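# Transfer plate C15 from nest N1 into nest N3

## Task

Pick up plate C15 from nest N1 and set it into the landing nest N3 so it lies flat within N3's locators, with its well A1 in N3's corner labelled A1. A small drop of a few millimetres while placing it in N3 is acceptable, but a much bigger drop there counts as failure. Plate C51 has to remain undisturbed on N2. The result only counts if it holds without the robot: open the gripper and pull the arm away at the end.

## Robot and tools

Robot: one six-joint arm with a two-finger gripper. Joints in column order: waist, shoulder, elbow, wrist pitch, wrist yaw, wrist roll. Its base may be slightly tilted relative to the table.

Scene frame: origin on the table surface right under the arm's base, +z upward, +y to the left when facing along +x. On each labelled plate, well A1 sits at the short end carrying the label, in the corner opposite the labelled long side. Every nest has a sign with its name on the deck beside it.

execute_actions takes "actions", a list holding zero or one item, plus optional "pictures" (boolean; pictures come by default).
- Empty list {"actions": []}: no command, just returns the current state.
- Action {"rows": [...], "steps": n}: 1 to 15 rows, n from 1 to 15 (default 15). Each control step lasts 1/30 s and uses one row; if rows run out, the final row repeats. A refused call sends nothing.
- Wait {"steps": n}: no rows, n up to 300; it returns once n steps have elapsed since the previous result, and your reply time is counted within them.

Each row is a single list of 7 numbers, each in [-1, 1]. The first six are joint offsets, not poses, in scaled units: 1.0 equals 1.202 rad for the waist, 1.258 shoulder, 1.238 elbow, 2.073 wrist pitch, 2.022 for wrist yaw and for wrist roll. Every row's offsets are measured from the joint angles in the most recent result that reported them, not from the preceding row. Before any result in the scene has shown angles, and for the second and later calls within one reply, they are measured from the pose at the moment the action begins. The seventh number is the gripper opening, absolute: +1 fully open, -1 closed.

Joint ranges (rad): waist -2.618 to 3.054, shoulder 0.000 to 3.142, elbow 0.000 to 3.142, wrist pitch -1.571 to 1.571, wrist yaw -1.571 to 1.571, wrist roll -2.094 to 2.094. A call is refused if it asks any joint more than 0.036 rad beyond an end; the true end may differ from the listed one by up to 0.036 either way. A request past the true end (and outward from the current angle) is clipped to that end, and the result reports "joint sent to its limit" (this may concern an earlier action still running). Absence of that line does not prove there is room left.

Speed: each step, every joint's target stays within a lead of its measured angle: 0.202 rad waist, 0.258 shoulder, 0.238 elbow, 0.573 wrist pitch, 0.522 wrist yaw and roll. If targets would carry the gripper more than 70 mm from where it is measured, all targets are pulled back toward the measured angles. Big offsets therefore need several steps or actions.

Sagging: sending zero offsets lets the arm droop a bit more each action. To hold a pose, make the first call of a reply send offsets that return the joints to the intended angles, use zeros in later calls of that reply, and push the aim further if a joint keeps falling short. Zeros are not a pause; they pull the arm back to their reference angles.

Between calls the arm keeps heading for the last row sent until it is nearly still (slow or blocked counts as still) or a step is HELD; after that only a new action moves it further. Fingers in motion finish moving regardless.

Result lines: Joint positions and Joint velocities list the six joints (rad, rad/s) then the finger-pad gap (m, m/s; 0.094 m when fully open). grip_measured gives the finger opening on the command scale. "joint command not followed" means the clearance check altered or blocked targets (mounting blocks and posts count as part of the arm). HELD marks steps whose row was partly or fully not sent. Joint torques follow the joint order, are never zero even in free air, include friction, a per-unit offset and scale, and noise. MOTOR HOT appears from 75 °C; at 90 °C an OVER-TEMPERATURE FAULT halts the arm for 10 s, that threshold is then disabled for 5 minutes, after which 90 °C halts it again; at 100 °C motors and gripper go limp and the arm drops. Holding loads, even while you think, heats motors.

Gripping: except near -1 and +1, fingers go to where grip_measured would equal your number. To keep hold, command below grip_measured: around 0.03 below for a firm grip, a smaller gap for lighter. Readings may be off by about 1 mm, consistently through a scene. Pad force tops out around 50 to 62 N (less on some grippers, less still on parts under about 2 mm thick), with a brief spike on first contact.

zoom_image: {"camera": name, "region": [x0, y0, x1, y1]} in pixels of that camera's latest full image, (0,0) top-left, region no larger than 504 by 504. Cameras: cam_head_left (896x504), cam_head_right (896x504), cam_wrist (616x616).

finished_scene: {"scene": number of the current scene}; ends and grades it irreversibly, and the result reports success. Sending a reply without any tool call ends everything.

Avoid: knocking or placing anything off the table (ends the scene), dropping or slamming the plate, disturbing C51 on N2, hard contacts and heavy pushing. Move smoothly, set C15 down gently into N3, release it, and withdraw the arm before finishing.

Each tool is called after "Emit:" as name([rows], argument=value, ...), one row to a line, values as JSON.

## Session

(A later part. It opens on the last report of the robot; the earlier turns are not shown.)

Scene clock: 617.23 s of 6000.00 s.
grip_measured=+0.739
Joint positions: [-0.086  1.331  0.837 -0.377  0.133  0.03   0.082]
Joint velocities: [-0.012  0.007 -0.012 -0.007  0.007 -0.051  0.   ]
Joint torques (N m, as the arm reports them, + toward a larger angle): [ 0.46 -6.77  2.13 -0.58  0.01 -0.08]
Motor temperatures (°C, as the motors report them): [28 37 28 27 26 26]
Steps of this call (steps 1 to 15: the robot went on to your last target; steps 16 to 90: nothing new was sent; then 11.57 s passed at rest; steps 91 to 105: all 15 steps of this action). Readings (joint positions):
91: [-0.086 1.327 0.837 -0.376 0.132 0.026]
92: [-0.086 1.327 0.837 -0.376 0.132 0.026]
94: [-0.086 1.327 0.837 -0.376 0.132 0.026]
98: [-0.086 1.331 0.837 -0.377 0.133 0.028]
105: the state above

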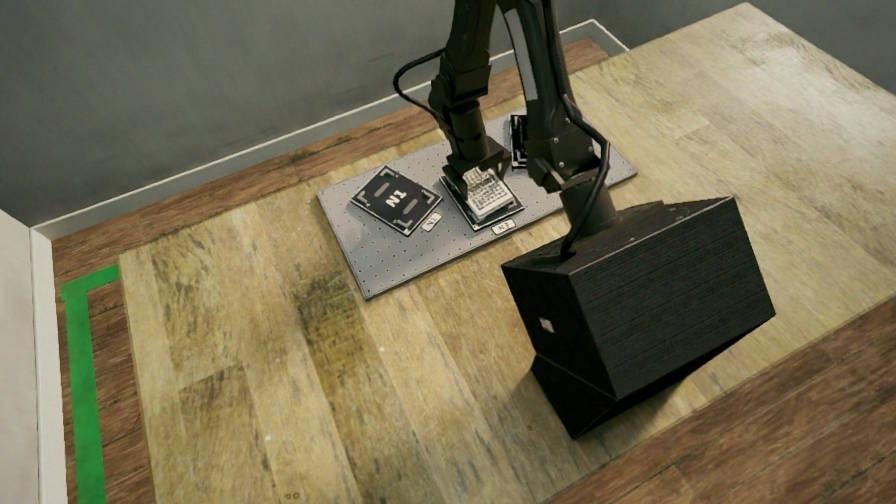

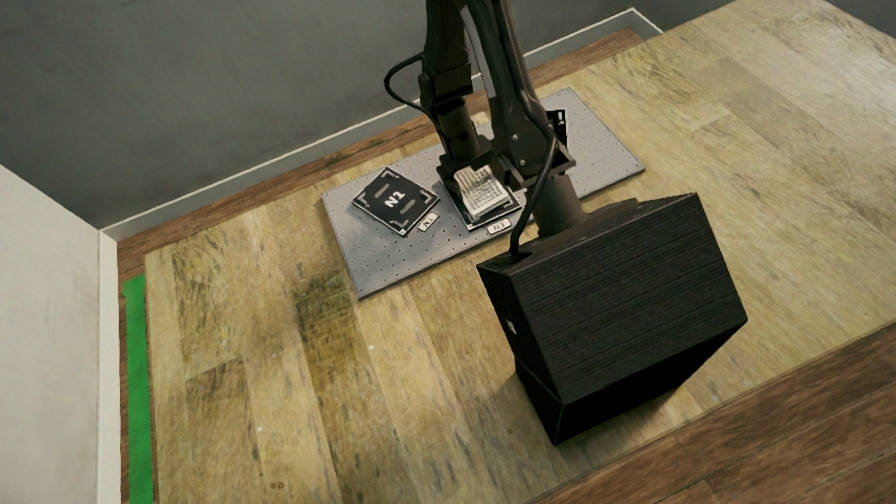

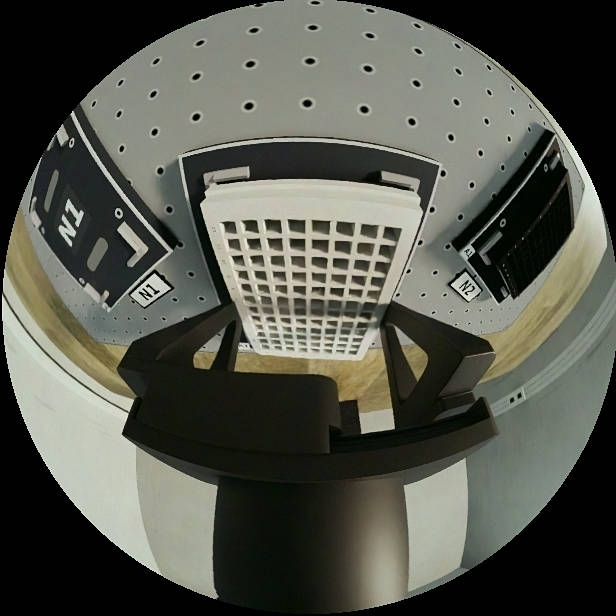

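Emit:
execute_actions([
  {"rows":[[0,0,0,0,0,0,0.74],[0,0,0,0,0,0,0.76],[0,0,0,0,0,0,0.78],[0,0,0,0,0,0,0.8],[0,0,0,0,0,0,0.84],[0,0,0,0,0,0,0.9]],"steps":15},
])

Emit:
zoom_image(camera="cam_wrist", region=[170, 110, 460, 380])

Emit:
zoom_image(camera="cam_head_left", region=[440, 160, 540, 240])

Scene clock: 632.00 s of 6000.00 s.
grip_measured=+0.897
Joint positions: [-0.086  1.331  0.837 -0.378  0.135  0.031  0.089]
Joint velocities: [ 0.002 -0.017  0.002 -0.007 -0.007 -0.022 -0.   ]
Joint torques (N m, as the arm reports them, + toward a larger angle): [ 0.48 -9.    2.26 -0.44 -0.07 -0.02]
Motor temperatures (°C, as the motors report them): [28 37 28 28 26 26]
Steps of this call (steps 1 to 15: the robot went on to your last target; steps 16 to 90: nothing new was sent; then 11.27 s passed at rest; steps 91 to 105: all 15 steps of this action). Readings (joint positions):
91: [-0.086 1.331 0.837 -0.377 0.133 0.030]
92: [-0.086 1.331 0.837 -0.377 0.133 0.031]
94: [-0.086 1.331 0.837 -0.377 0.134 0.031]
98: [-0.086 1.331 0.837 -0.378 0.135 0.031]
105: the state above

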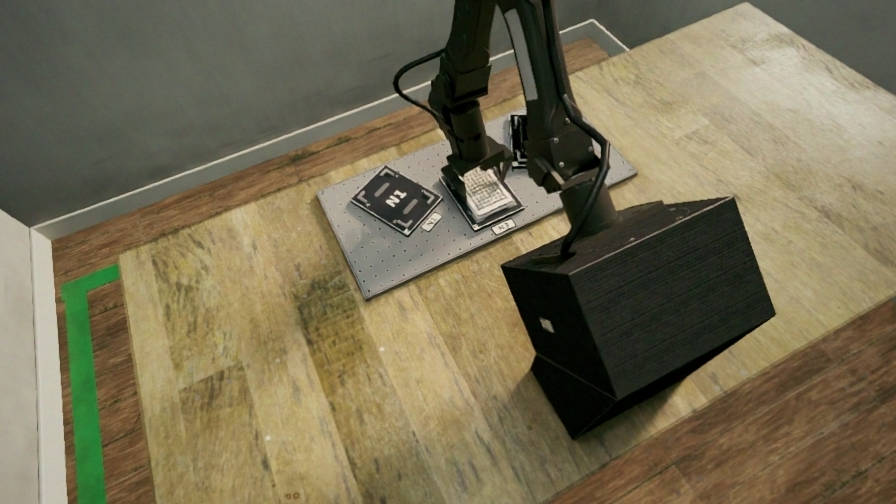

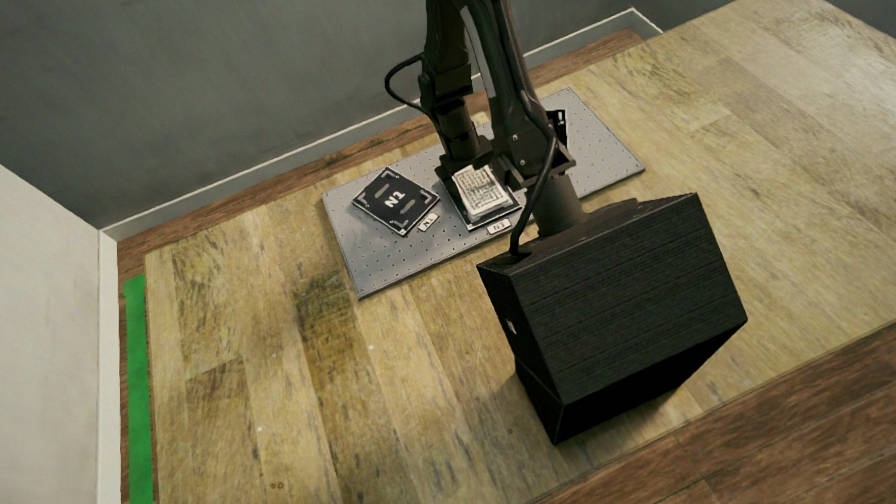

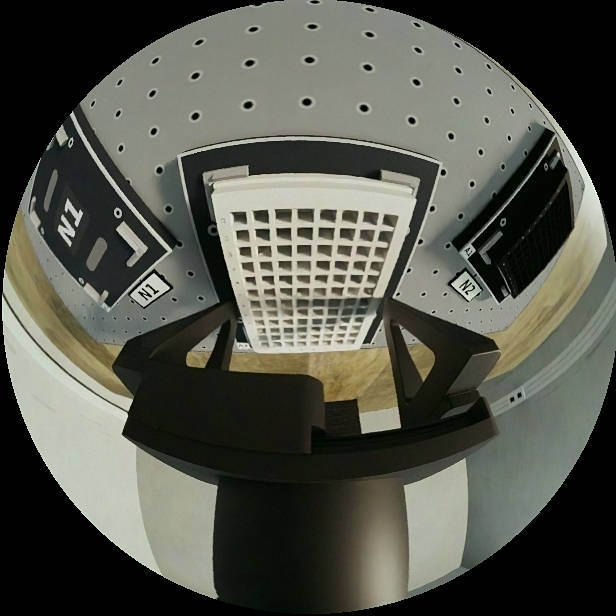

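Region (170, 110, 460, 380) of cam_wrist's 616x616 image, scaled by 1.738, with more detail than that image has; it fills the top 469 rows of this view, and the rest is white.

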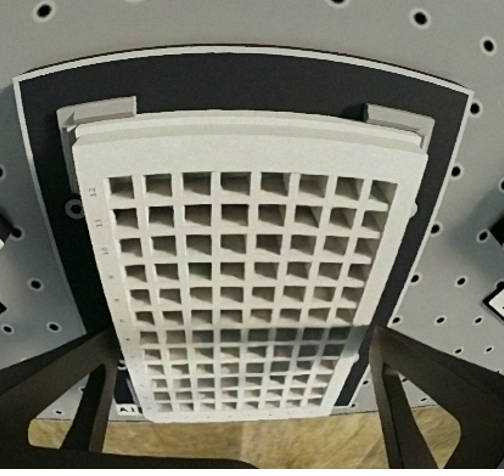

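Region (440, 160, 540, 240) of cam_head_left's 896x504 image, scaled by 5.040, with more detail than that image has; it fills the top 403 rows of this view, and the rest is white.

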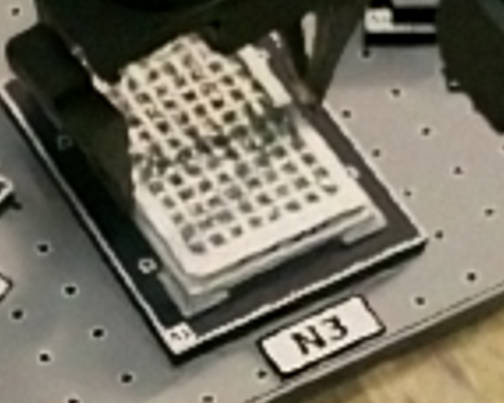

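Emit:
execute_actions([
  {"rows":[[0,0,0,0,0,0,1],[0,0,0,0,0,0,1],[0,0,0,0,0,0,1],[0,-0.03,0.015,-0.015,0,0,1],[0,-0.05,0.03,-0.035,0,0,1],[0.01,-0.08,0.045,-0.06,0,0,1],[0.015,-0.11,0.06,-0.085,0,0,1],[0.02,-0.14,0.08,-0.11,0,0,1]],"steps":15},
], pictures=false)

Emit:
execute_actions([
  {"rows":[[0,-0.08,0.1,-0.05,0,0,1]],"steps":15},
])

Emit:
zoom_image(camera="cam_head_left", region=[420, 130, 560, 250])

Emit:
zoom_image(camera="cam_wrist", region=[170, 130, 460, 400])

Scene clock: 640.93 s of 6000.00 s.
grip_measured=+0.999
Joint positions: [-0.072  1.156  0.931 -0.55   0.135  0.031  0.094]
Joint velocities: [-0.007 -0.022 -0.002 -0.212 -0.007  0.007 -0.   ]
Joint torques (N m, as the arm reports them, + toward a larger angle): [ 1.17 -8.76  3.99 -0.53  0.01 -0.04]
Motor temperatures (°C, as the motors report them): [28 37 28 28 26 26]
Steps of this call (steps 1 to 15: the robot went on to your last target; steps 16 to 90: nothing new was sent; then 5.43 s passed at rest; steps 91 to 105: all 15 steps of this action). Readings (joint positions):
91: [-0.086 1.331 0.837 -0.378 0.135 0.031]
92: [-0.086 1.331 0.837 -0.378 0.135 0.031]
94: [-0.086 1.330 0.837 -0.380 0.135 0.031]
98: [-0.083 1.263 0.860 -0.475 0.135 0.031]
105: the state above

Scene clock: 641.43 s of 6000.00 s.
grip_measured=+0.999
Joint positions: [-0.072  1.059  1.047 -0.643  0.134  0.031  0.094]
Joint velocities: [-0.007  0.007 -0.017 -0.066 -0.066  0.022  0.   ]
Joint torques (N m, as the arm reports them, + toward a larger angle): [ 0.44 -9.91  4.94 -0.01 -0.01  0.01]
Motor temperatures (°C, as the motors report them): [28 37 28 28 26 26]
Steps of this call (steps 1 to 15: all 15 steps of this action). Readings (joint positions):
1: [-0.072 1.151 0.941 -0.573 0.134 0.031]
2: [-0.072 1.143 0.957 -0.606 0.134 0.031]
4: [-0.072 1.108 0.997 -0.630 0.134 0.031]
8: [-0.072 1.061 1.046 -0.629 0.134 0.031]
15: the state above

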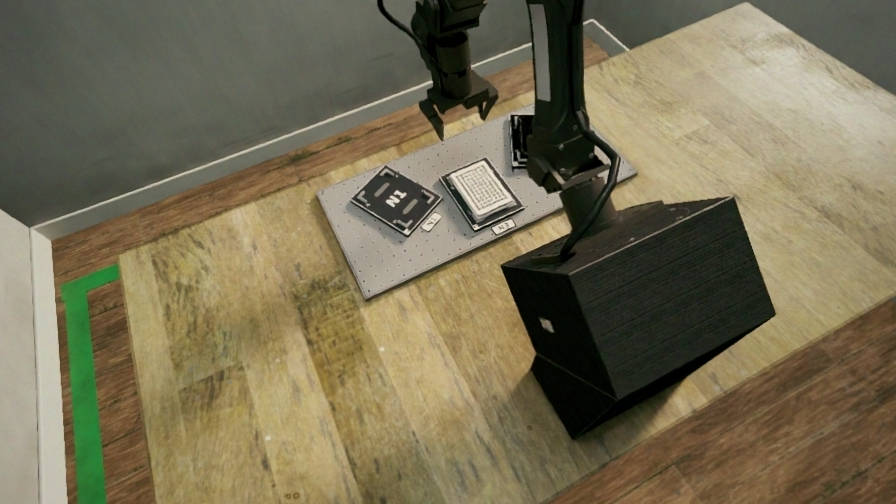

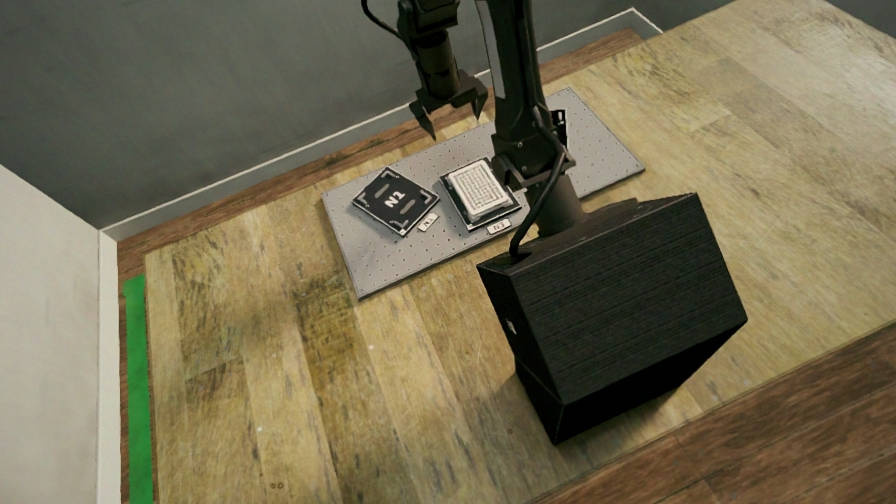

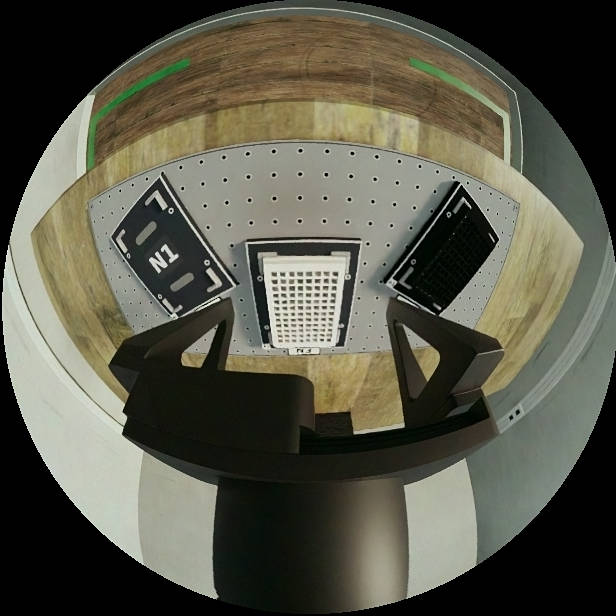

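Region (420, 130, 560, 250) of cam_head_left's 896x504 image, scaled by 3.600, with more detail than that image has; it fills the top 432 rows of this view, and the rest is white.

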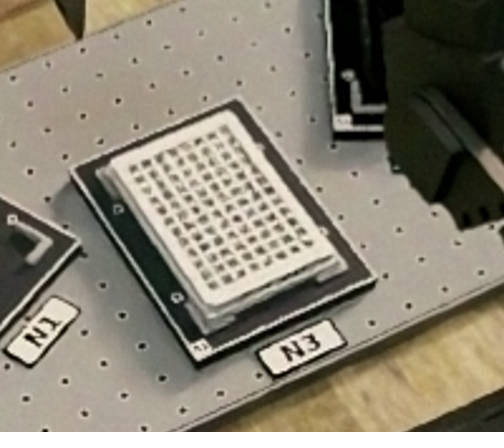

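Region (170, 130, 460, 400) of cam_wrist's 616x616 image, scaled by 1.738, with more detail than that image has; it fills the top 469 rows of this view, and the rest is white.

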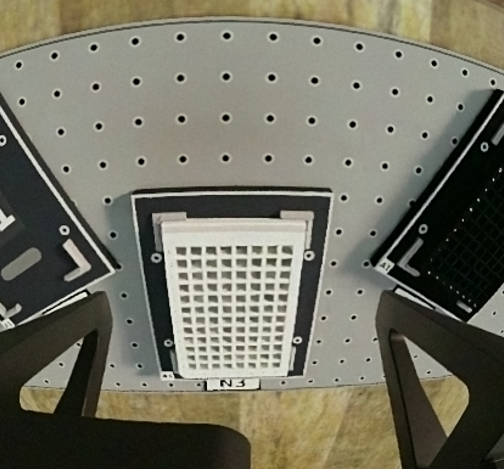

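Seated.

Emit:
finished_scene(scene=1)

The scene is finished: the task was done.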